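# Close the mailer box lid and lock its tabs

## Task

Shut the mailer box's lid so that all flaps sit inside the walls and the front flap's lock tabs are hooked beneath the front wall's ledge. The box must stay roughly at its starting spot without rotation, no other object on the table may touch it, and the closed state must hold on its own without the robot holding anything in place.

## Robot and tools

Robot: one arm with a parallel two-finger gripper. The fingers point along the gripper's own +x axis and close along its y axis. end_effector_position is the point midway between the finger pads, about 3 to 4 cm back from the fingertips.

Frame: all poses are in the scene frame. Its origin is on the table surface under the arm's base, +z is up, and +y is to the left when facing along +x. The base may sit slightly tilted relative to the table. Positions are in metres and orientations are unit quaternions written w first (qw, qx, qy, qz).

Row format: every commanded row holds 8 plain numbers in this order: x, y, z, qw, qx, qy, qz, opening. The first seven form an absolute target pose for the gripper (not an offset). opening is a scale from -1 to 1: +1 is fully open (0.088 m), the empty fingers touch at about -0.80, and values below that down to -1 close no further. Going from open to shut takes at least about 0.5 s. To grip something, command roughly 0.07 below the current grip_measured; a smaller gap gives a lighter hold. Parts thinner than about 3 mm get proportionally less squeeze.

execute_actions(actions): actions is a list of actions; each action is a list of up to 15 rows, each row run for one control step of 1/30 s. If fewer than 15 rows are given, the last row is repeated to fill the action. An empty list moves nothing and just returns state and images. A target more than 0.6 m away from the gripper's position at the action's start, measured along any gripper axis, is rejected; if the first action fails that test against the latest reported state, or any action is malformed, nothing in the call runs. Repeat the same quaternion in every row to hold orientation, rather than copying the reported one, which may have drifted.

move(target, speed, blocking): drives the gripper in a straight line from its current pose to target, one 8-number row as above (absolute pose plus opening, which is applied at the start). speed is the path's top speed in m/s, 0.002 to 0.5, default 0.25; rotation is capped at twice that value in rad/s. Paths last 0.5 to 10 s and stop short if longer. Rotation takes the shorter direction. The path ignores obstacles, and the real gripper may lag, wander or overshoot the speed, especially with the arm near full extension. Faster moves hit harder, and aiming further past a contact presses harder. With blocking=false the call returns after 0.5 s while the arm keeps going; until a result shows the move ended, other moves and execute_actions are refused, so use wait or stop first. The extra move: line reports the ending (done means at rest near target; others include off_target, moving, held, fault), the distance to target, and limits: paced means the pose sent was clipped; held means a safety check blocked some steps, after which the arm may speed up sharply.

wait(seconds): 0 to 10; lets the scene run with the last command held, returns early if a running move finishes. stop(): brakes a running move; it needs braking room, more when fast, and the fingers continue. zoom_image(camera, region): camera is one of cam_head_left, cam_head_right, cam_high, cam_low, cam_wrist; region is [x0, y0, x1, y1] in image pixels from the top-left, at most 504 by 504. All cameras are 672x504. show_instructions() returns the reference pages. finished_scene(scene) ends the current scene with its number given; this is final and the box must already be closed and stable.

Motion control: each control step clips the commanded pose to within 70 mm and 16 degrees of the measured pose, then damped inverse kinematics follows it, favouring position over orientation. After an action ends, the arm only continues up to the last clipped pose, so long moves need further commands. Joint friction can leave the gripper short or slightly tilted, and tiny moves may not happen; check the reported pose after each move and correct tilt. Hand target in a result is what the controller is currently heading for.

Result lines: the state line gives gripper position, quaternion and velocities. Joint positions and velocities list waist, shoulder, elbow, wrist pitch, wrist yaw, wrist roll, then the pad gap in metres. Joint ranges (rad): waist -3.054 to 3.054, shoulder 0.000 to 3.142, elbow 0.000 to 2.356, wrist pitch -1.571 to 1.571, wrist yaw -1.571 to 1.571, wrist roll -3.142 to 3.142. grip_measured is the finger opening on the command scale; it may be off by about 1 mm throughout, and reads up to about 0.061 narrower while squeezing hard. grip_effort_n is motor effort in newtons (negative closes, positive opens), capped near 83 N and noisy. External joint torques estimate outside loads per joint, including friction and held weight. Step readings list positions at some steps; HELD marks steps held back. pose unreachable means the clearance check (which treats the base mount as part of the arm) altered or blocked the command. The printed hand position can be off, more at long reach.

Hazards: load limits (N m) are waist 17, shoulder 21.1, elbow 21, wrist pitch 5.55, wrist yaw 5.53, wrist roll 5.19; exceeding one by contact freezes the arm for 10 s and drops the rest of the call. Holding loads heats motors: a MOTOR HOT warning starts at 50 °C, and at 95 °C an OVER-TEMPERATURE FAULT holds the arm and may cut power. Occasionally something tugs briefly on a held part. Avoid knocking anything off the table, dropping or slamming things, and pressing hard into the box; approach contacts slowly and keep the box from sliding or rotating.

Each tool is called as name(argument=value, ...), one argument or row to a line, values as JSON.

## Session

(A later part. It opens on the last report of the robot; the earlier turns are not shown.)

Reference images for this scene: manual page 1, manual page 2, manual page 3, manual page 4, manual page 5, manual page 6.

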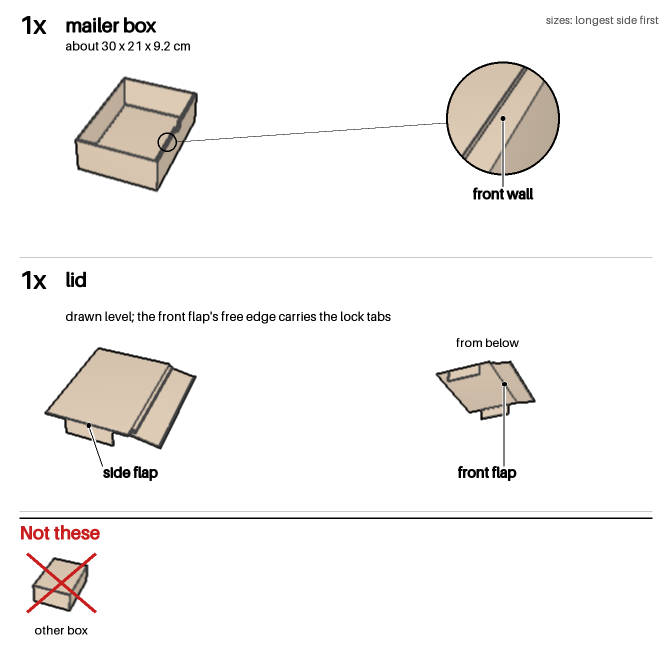

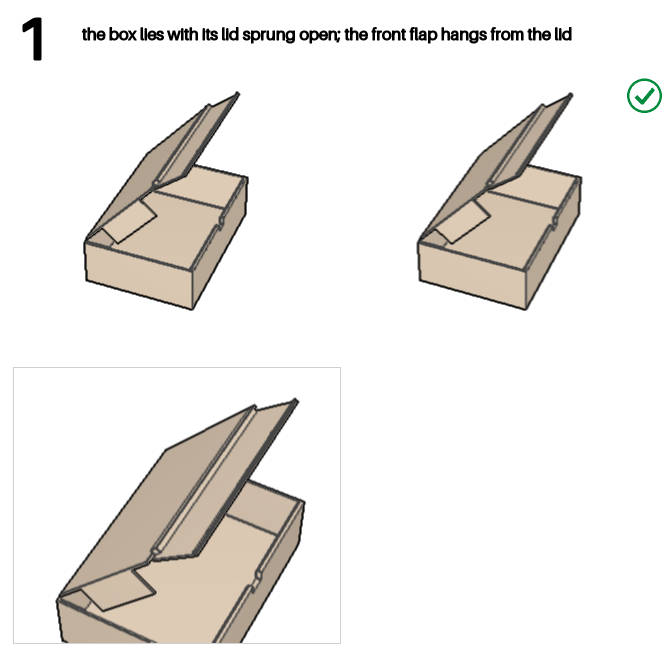

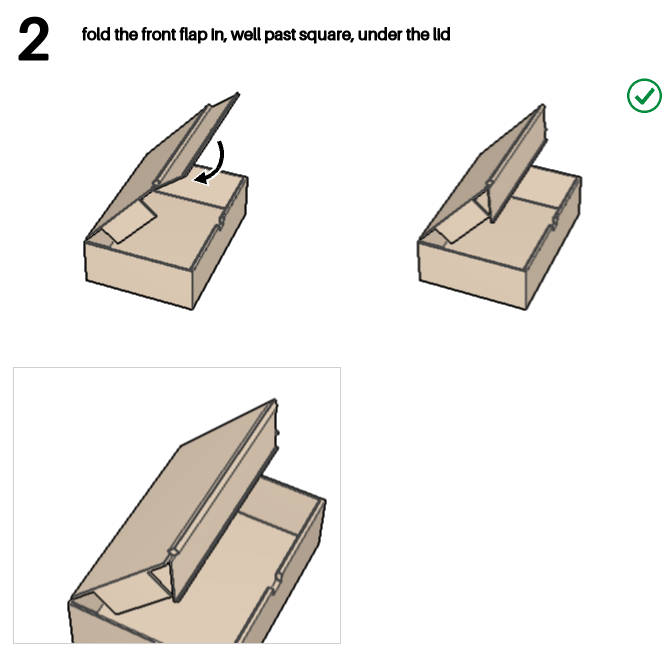

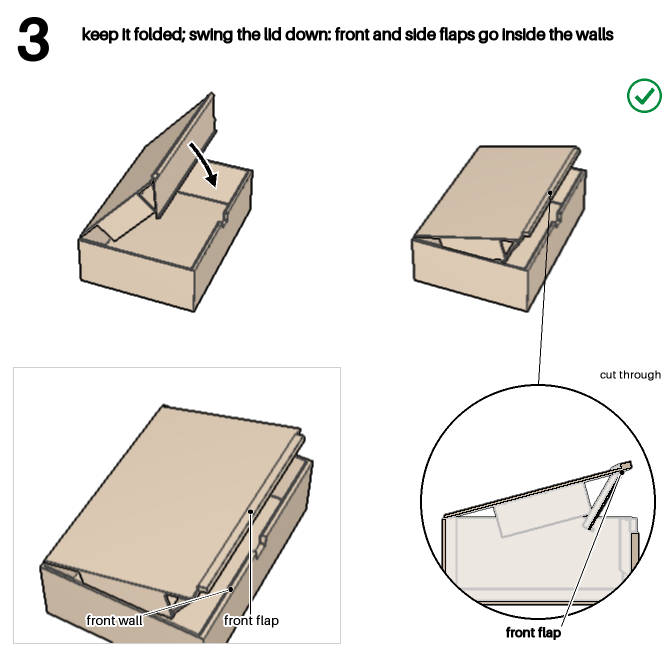

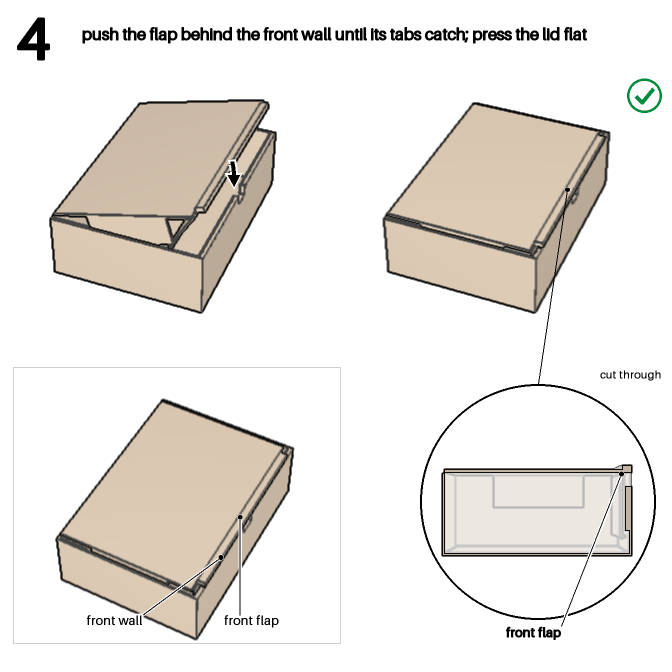

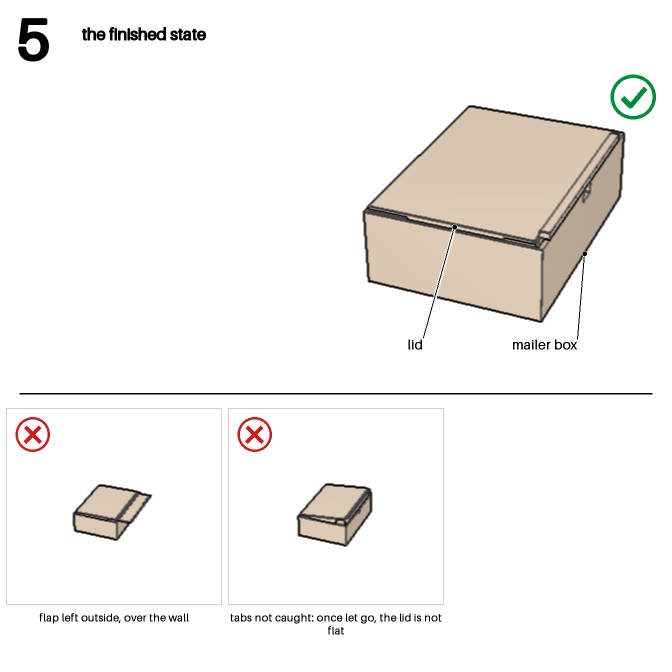

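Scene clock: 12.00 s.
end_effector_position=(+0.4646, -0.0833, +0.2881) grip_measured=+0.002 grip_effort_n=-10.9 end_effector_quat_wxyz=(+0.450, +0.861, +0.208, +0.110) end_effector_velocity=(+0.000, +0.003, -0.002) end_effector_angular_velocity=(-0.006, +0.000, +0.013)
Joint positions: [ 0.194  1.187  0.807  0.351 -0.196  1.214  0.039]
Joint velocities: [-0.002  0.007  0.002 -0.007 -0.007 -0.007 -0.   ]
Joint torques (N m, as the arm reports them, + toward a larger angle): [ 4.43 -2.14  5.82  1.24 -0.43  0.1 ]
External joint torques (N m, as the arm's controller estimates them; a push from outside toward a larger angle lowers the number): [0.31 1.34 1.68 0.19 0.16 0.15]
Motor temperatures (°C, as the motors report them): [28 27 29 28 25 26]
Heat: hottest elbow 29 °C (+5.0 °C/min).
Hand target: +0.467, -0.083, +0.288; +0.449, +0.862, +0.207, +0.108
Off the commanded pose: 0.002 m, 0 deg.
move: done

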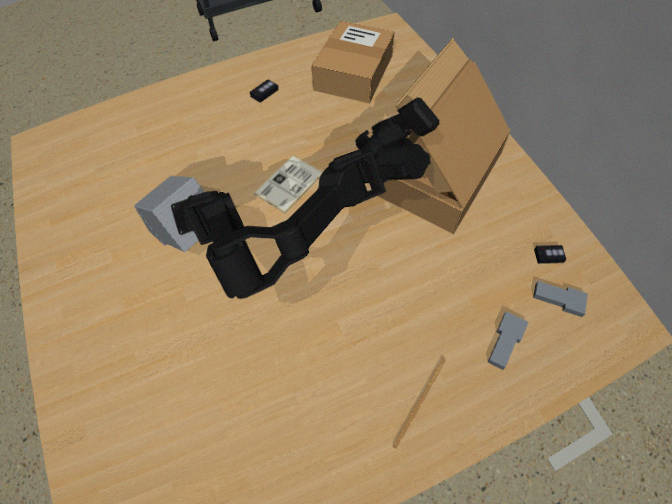

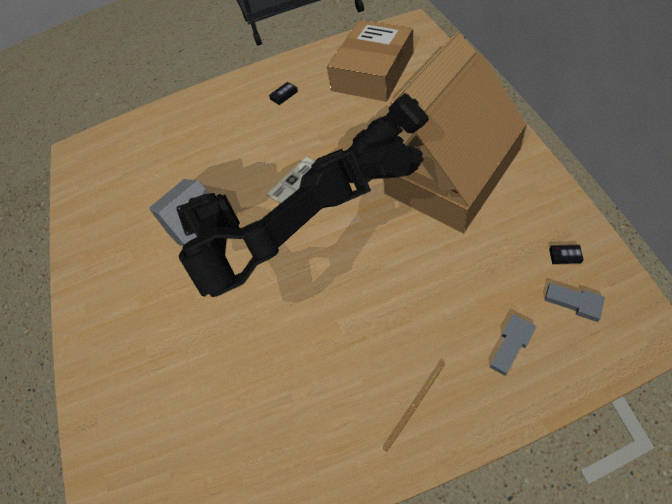

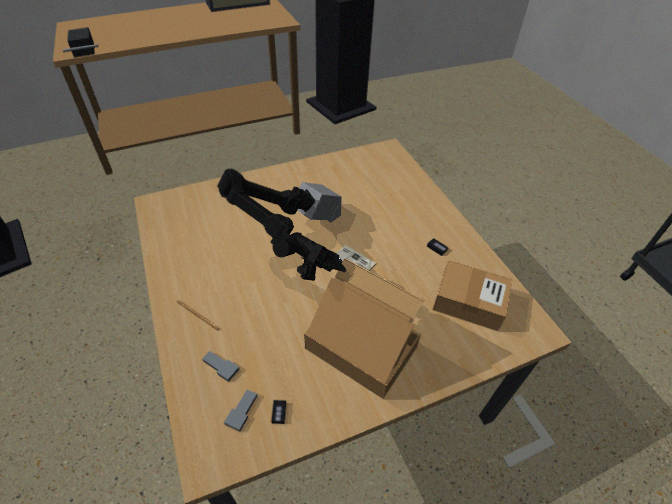

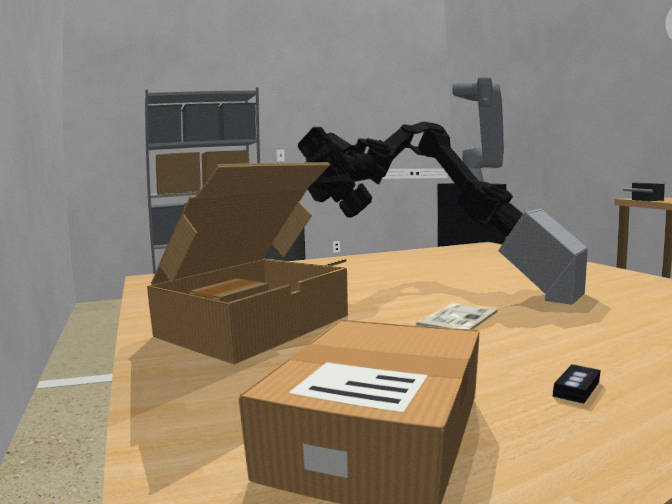

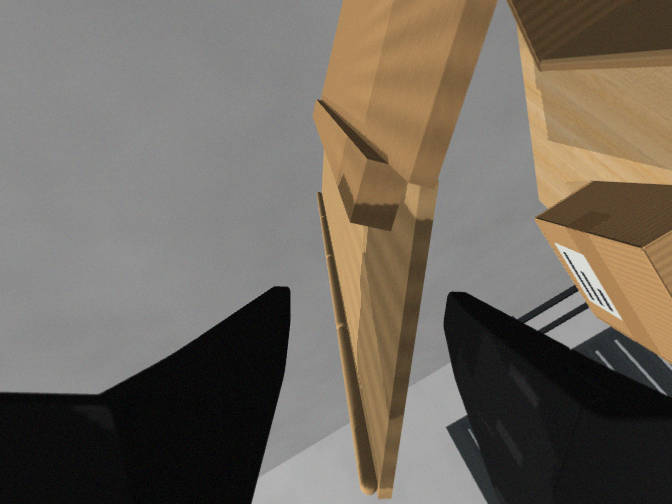

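execute_actions(
  actions=[
    [[0.473,-0.077,0.281,0.449,0.862,0.207,0.108,-0.2]],
    [[0.473,-0.077,0.281,0.449,0.862,0.207,0.108,-0.71]],
  ],
)

move(
  target=[0.470,-0.070,0.263,0.669,0.705,0.169,0.16,-0.71],
)

move(
  target=[0.470,-0.070,0.248,0.806,0.543,0.13,0.193,-0.71],
)

move(
  target=[0.474,-0.077,0.233,0.914,0.332,0.08,0.219,-0.71],
)

move(
  target=[0.470,-0.069,0.201,0.967,0.102,0.024,0.232,-0.71],
  speed=0.2,
)

Scene clock: 24.23 s.
end_effector_position=(+0.4715, -0.0775, +0.2824) grip_measured=-0.697 grip_effort_n=-10.9 end_effector_quat_wxyz=(+0.451, +0.862, +0.206, +0.108) end_effector_velocity=(+0.000, +0.000, -0.000) end_effector_angular_velocity=(-0.004, -0.008, +0.001)
Joint positions: [ 0.19   1.23   0.81   0.393 -0.196  1.214  0.005]
Joint velocities: [-0.002  0.002 -0.002  0.007 -0.007 -0.007 -0.004]
Joint torques (N m, as the arm reports them, + toward a larger angle): [ 4.27 -2.32  5.38  1.23 -0.79  0.1 ]
External joint torques (N m, as the arm's controller estimates them; a push from outside toward a larger angle lowers the number): [-0.09  1.33  1.25  0.15 -0.2   0.16]
External joint torques at the end of the 1st action: [-0.09  1.2   1.42  0.2  -0.21  0.16]
Motor temperatures (°C, as the motors report them): [29 27 29 28 25 26]
Heat: hottest waist 29 °C (+2.5 °C/min).
Hand target: +0.473, -0.077, +0.281; +0.449, +0.862, +0.207, +0.108
Off the commanded pose: 0.002 m, 0 deg.
Step readings (end_effector_position; steps 1 to 15: 1st action; 16 to 30: 2nd action):
0: (+0.4649, -0.0831, +0.2881)
1: (+0.4658, -0.0826, +0.2878)
2: (+0.4672, -0.0827, +0.2879)
4: (+0.4691, -0.0805, +0.2857)
8: (+0.4708, -0.0775, +0.2826)
15: (+0.4714, -0.0778, +0.2825)
16: (+0.4714, -0.0776, +0.2824)
17: (+0.4714, -0.0775, +0.2824)
19: (+0.4714, -0.0774, +0.2823)
23: (+0.4715, -0.0775, +0.2824)
30: end_effector_position above

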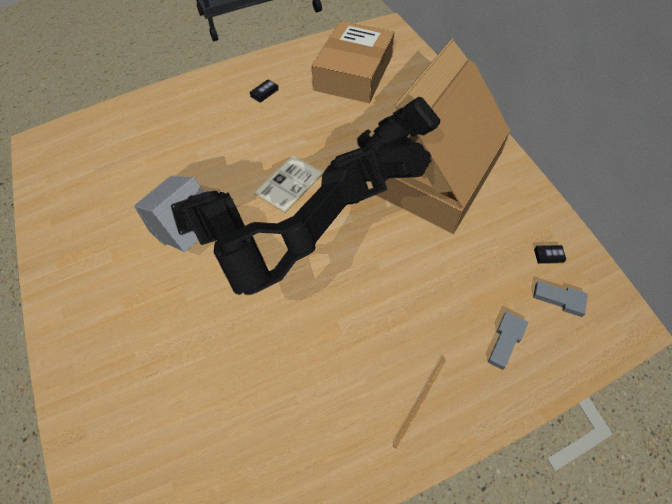

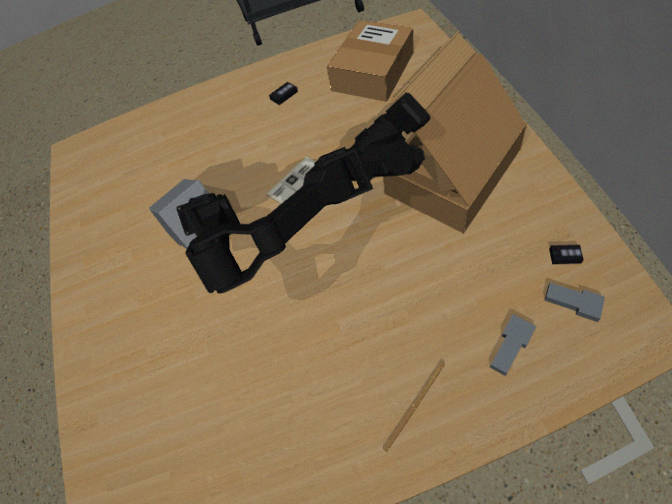

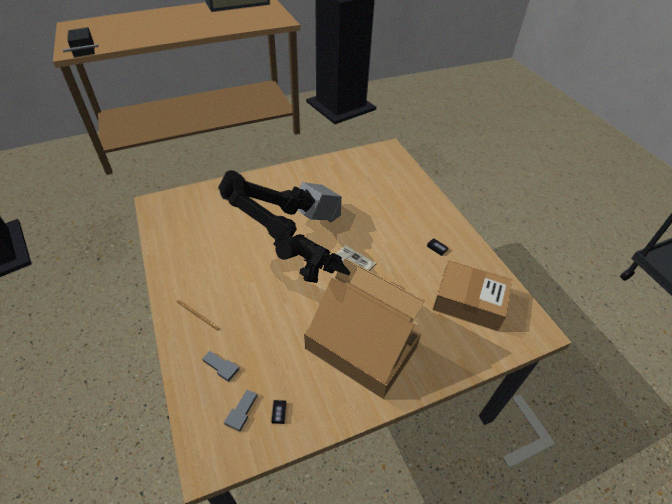

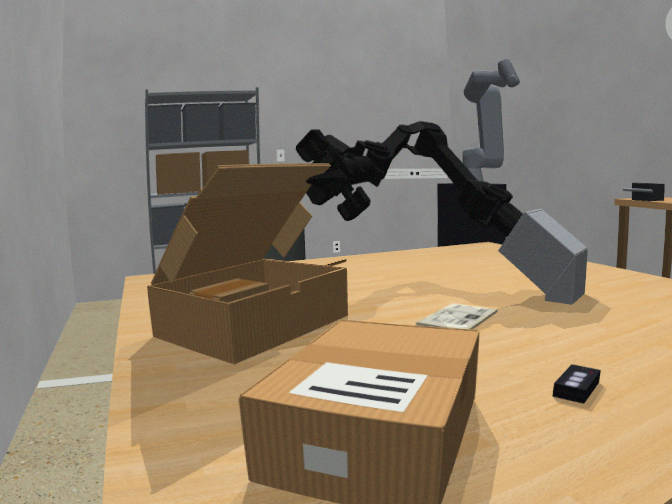

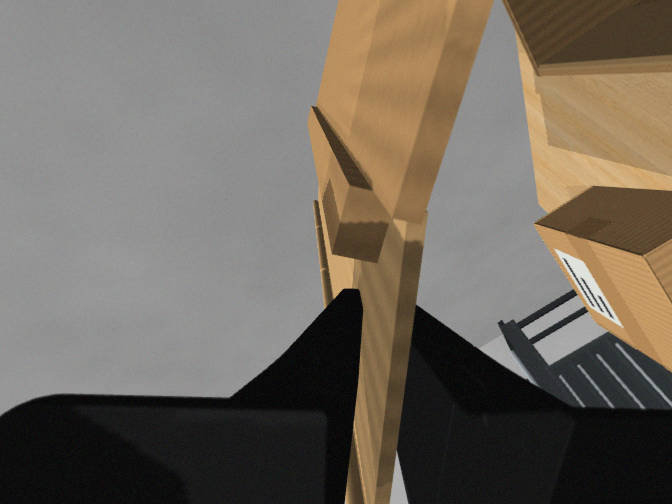

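Scene clock: 25.87 s.
end_effector_position=(+0.4711, -0.0744, +0.2681) grip_measured=-0.707 grip_effort_n=-11.9 end_effector_quat_wxyz=(+0.669, +0.708, +0.163, +0.159) end_effector_velocity=(-0.002, +0.002, -0.004) end_effector_angular_velocity=(-0.024, +0.005, +0.004)
Joint positions: [ 0.151  1.255  0.772  0.469 -0.234  0.665  0.004]
Joint velocities: [-0.002 -0.002 -0.007 -0.007  0.007 -0.022  0.   ]
Joint torques (N m, as the arm reports them, + toward a larger angle): [ 4.16 -2.46  3.79  1.25 -0.77 -0.19]
External joint torques (N m, as the arm's controller estimates them; a push from outside toward a larger angle lowers the number): [-0.24  1.39 -0.18  0.18 -0.18 -0.13]
Motor temperatures (°C, as the motors report them): [29 27 29 28 25 26]
Heat: hottest waist 29 °C (+2.3 °C/min).
Hand target: +0.470, -0.070, +0.263; +0.669, +0.706, +0.169, +0.160
Off the commanded pose: 0.007 m, 1 deg.
move: done

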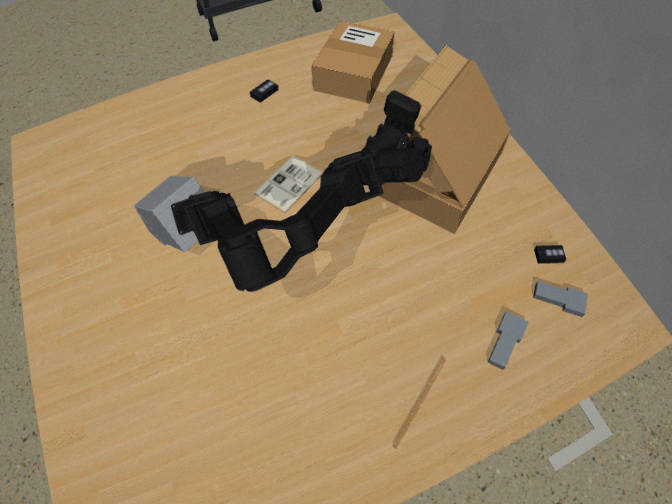

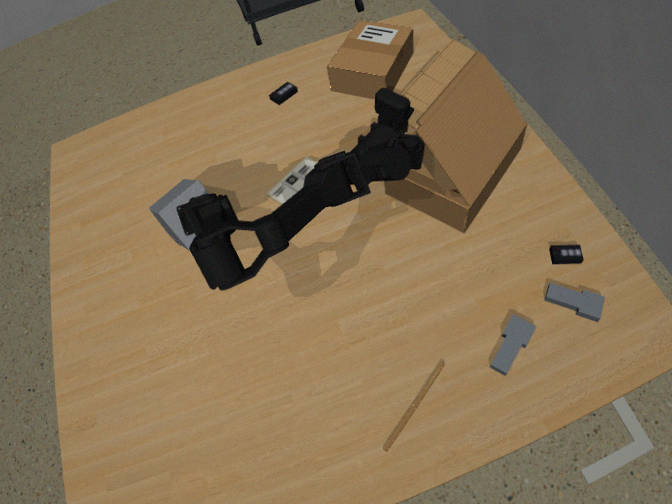

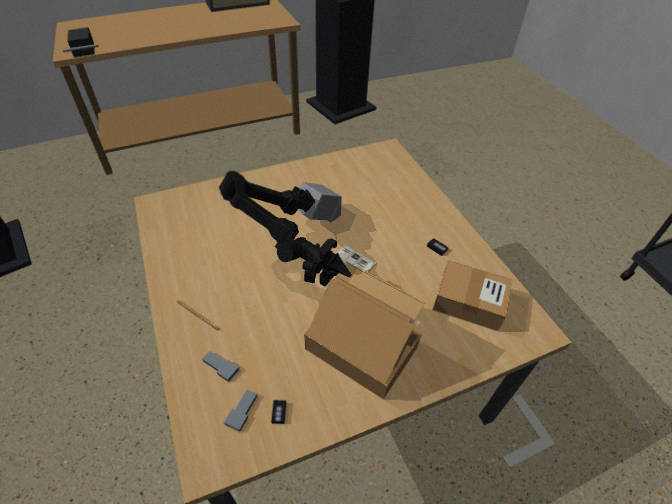

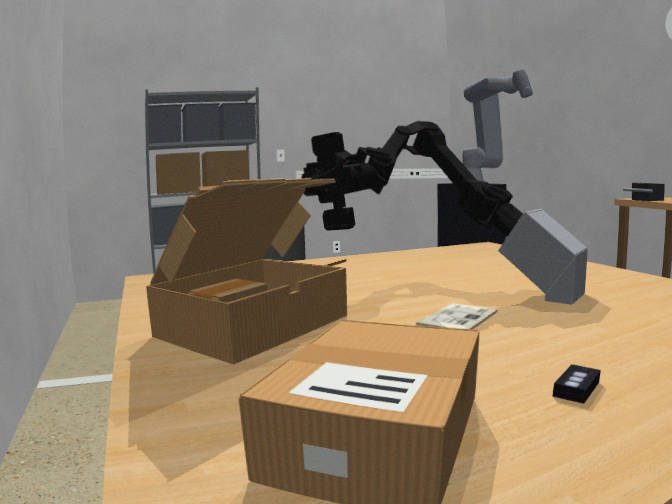

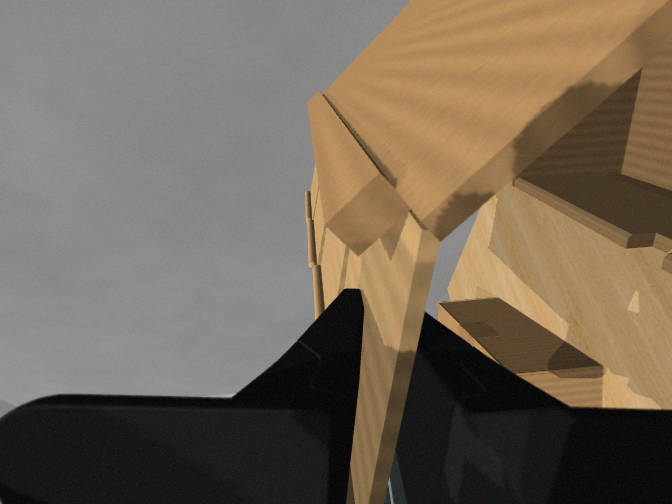

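Scene clock: 27.27 s.
end_effector_position=(+0.4714, -0.0747, +0.2523) grip_measured=-0.707 grip_effort_n=-11.9 end_effector_quat_wxyz=(+0.807, +0.546, +0.125, +0.190) end_effector_velocity=(-0.003, +0.006, -0.002) end_effector_angular_velocity=(-0.013, -0.008, +0.032)
Joint positions: [ 0.102  1.279  0.752  0.513 -0.28   0.227  0.004]
Joint velocities: [-0.002  0.002 -0.002 -0.022 -0.022 -0.022 -0.   ]
Joint torques (N m, as the arm reports them, + toward a larger angle): [ 4.49 -2.5   3.57  1.24 -0.79 -0.24]
External joint torques (N m, as the arm's controller estimates them; a push from outside toward a larger angle lowers the number): [-0.03  1.57 -0.2   0.2  -0.18 -0.19]
Motor temperatures (°C, as the motors report them): [29 27 29 28 25 26]
Heat: hottest waist 29 °C (+2.2 °C/min).
Hand target: +0.470, -0.070, +0.248; +0.807, +0.543, +0.130, +0.193
Off the commanded pose: 0.007 m, 1 deg.
move: done

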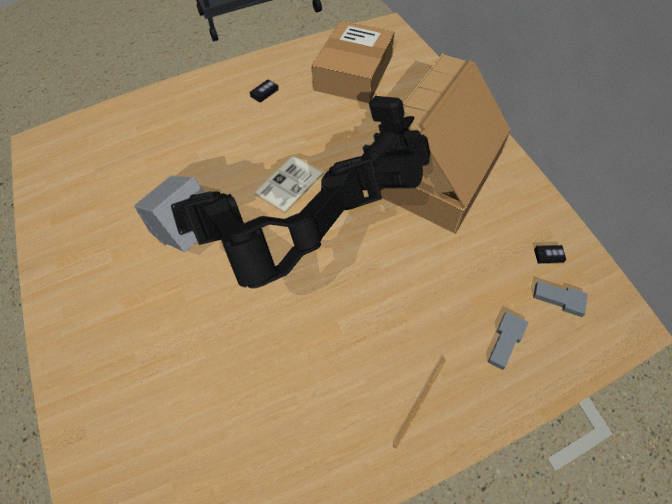

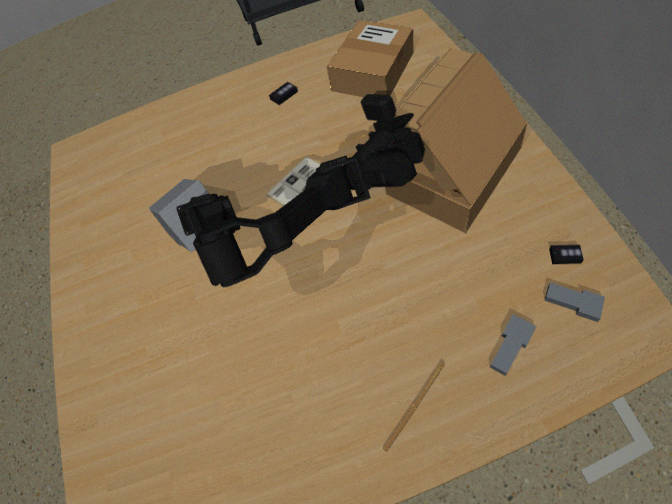

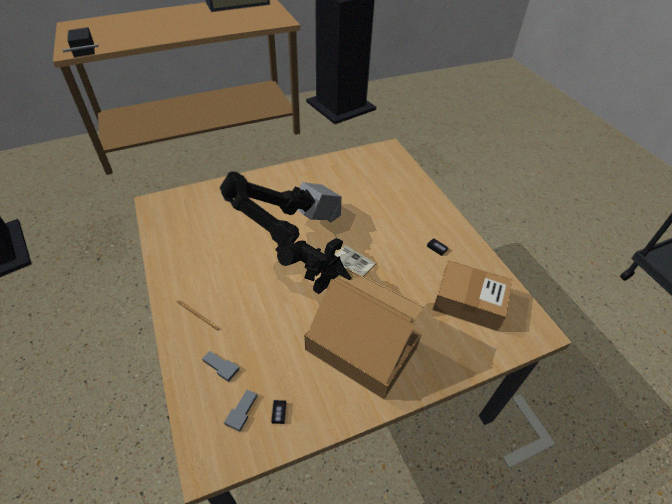

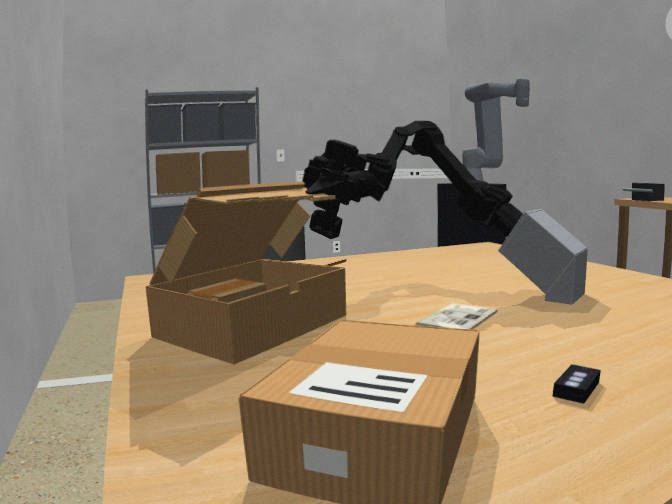

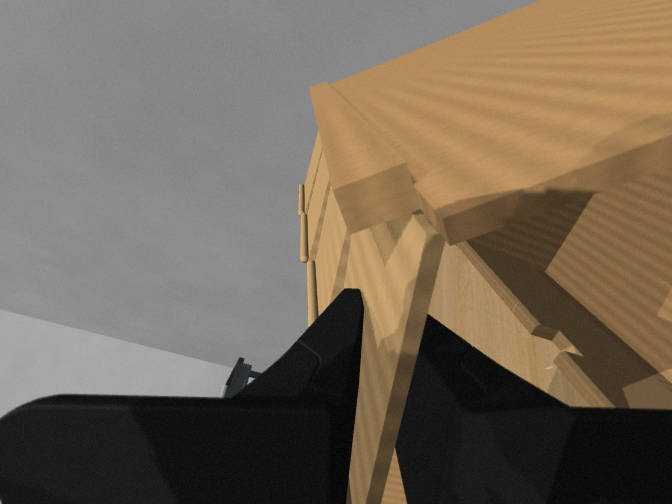

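Scene clock: 28.77 s.
end_effector_position=(+0.4729, -0.0785, +0.2346) grip_measured=-0.707 grip_effort_n=-11.9 end_effector_quat_wxyz=(+0.913, +0.335, +0.080, +0.217) end_effector_velocity=(+0.000, -0.002, -0.001) end_effector_angular_velocity=(-0.024, -0.007, -0.011)
Joint positions: [ 0.04   1.305  0.752  0.527 -0.342 -0.263  0.004]
Joint velocities: [-0.002 -0.002 -0.002  0.007  0.007 -0.022  0.   ]
Joint torques (N m, as the arm reports them, + toward a larger angle): [ 4.57 -2.87  4.82  1.19 -0.85 -0.21]
External joint torques (N m, as the arm's controller estimates them; a push from outside toward a larger angle lowers the number): [ 0.05  1.61  1.15  0.15 -0.24 -0.17]
Motor temperatures (°C, as the motors report them): [29 27 29 28 25 26]
Heat: hottest waist 29 °C (+2.1 °C/min).
Hand target: +0.474, -0.077, +0.233; +0.914, +0.332, +0.080, +0.219
Off the commanded pose: 0.002 m, 0 deg.
move: done

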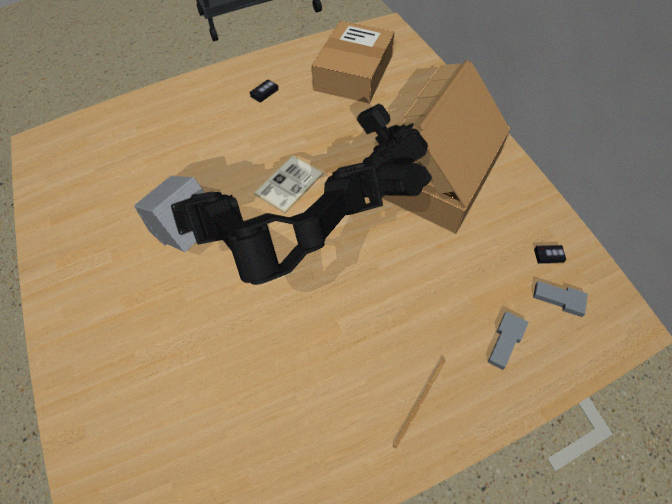

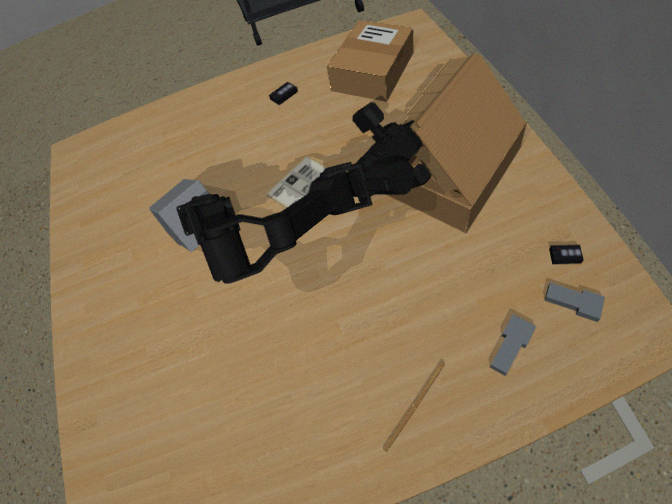

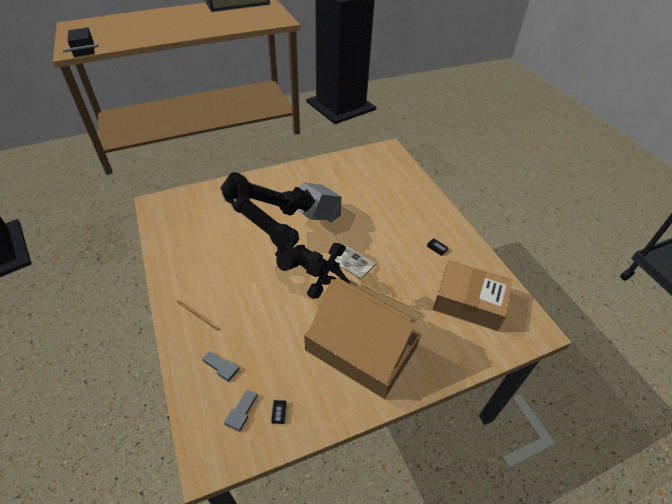

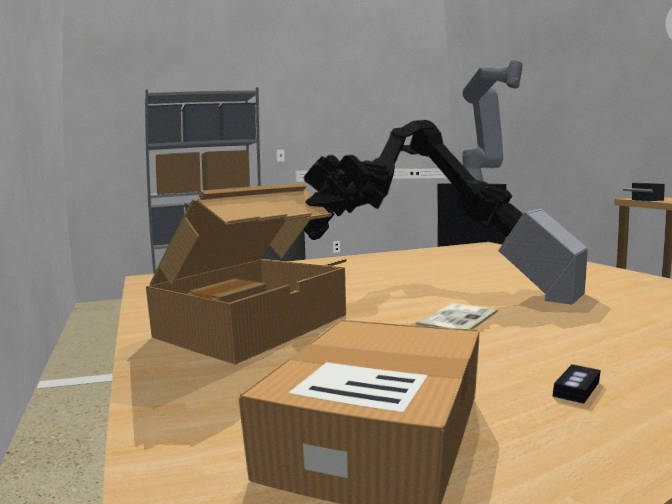

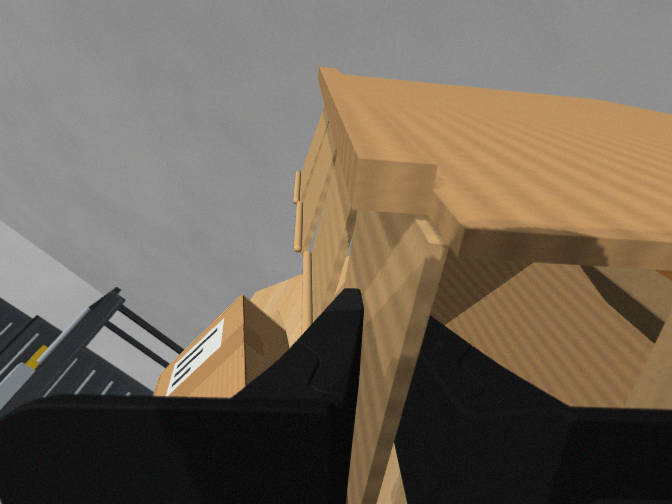

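Scene clock: 30.47 s.
end_effector_position=(+0.4716, -0.0733, +0.2052) grip_measured=-0.707 grip_effort_n=-11.4 end_effector_quat_wxyz=(+0.968, +0.104, +0.021, +0.227) end_effector_velocity=(-0.000, -0.001, -0.002) end_effector_angular_velocity=(-0.007, -0.005, -0.002)
Joint positions: [-0.035  1.38   0.709  0.655 -0.419 -0.752  0.004]
Joint velocities: [-0.007  0.002 -0.002  0.007 -0.007 -0.007 -0.   ]
Joint torques (N m, as the arm reports them, + toward a larger angle): [ 4.49 -3.28  3.1   1.23 -0.81 -0.19]
External joint torques (N m, as the arm's controller estimates them; a push from outside toward a larger angle lowers the number): [-0.13  1.53 -0.12  0.21 -0.2  -0.18]
Motor temperatures (°C, as the motors report them): [30 27 29 29 25 26]
Heat: hottest waist 30 °C (+3.9 °C/min).
Hand target: +0.470, -0.069, +0.201; +0.967, +0.102, +0.024, +0.232
Off the commanded pose: 0.006 m, 1 deg.
move: done

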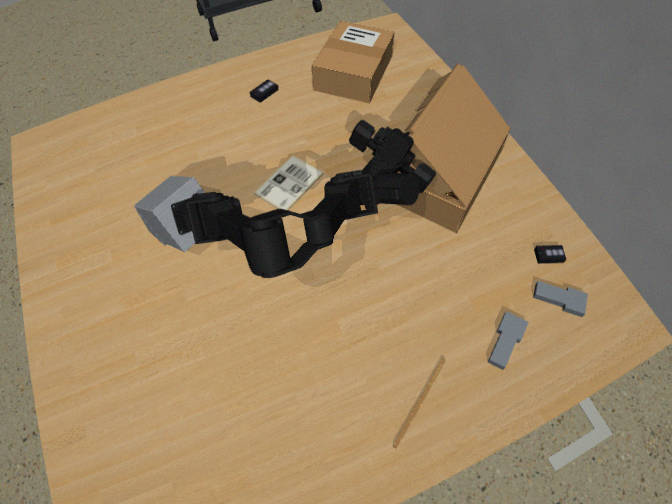

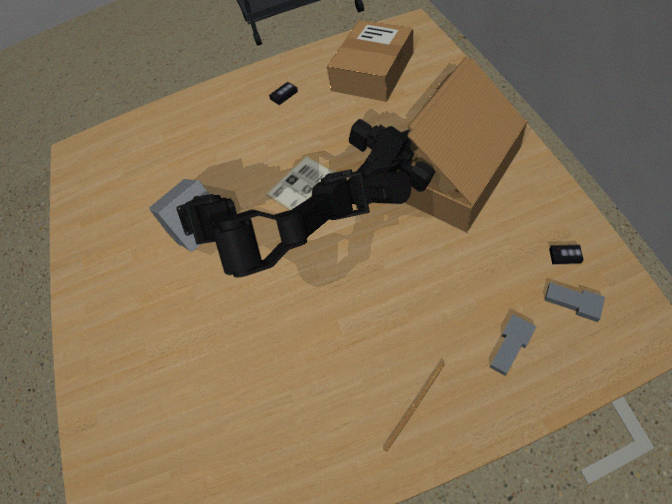

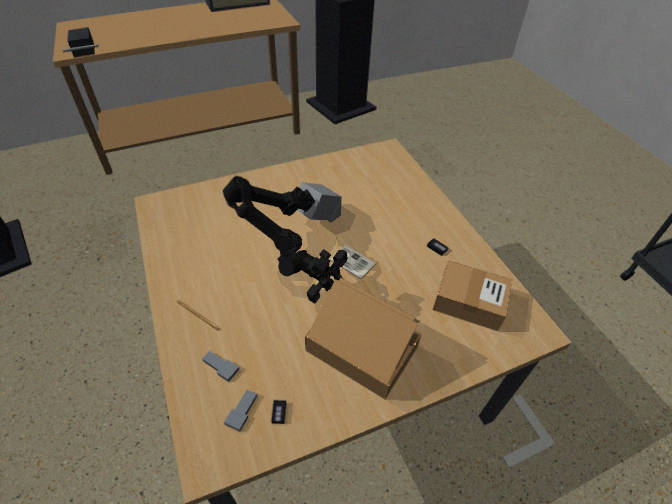

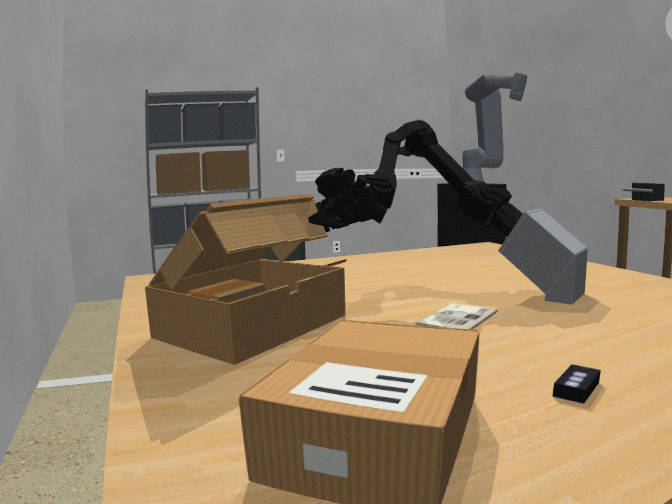

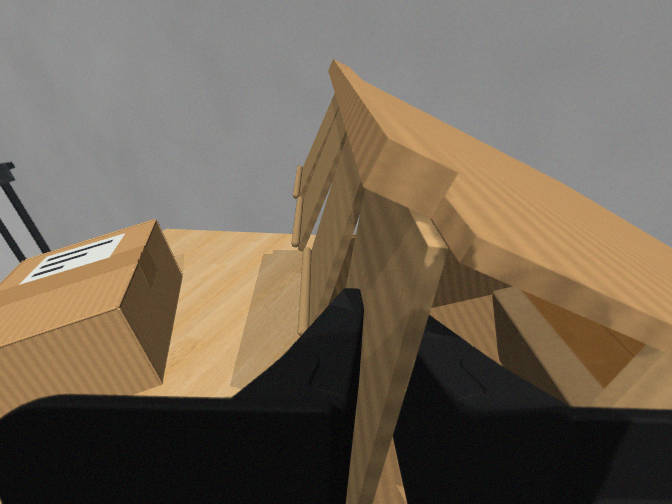

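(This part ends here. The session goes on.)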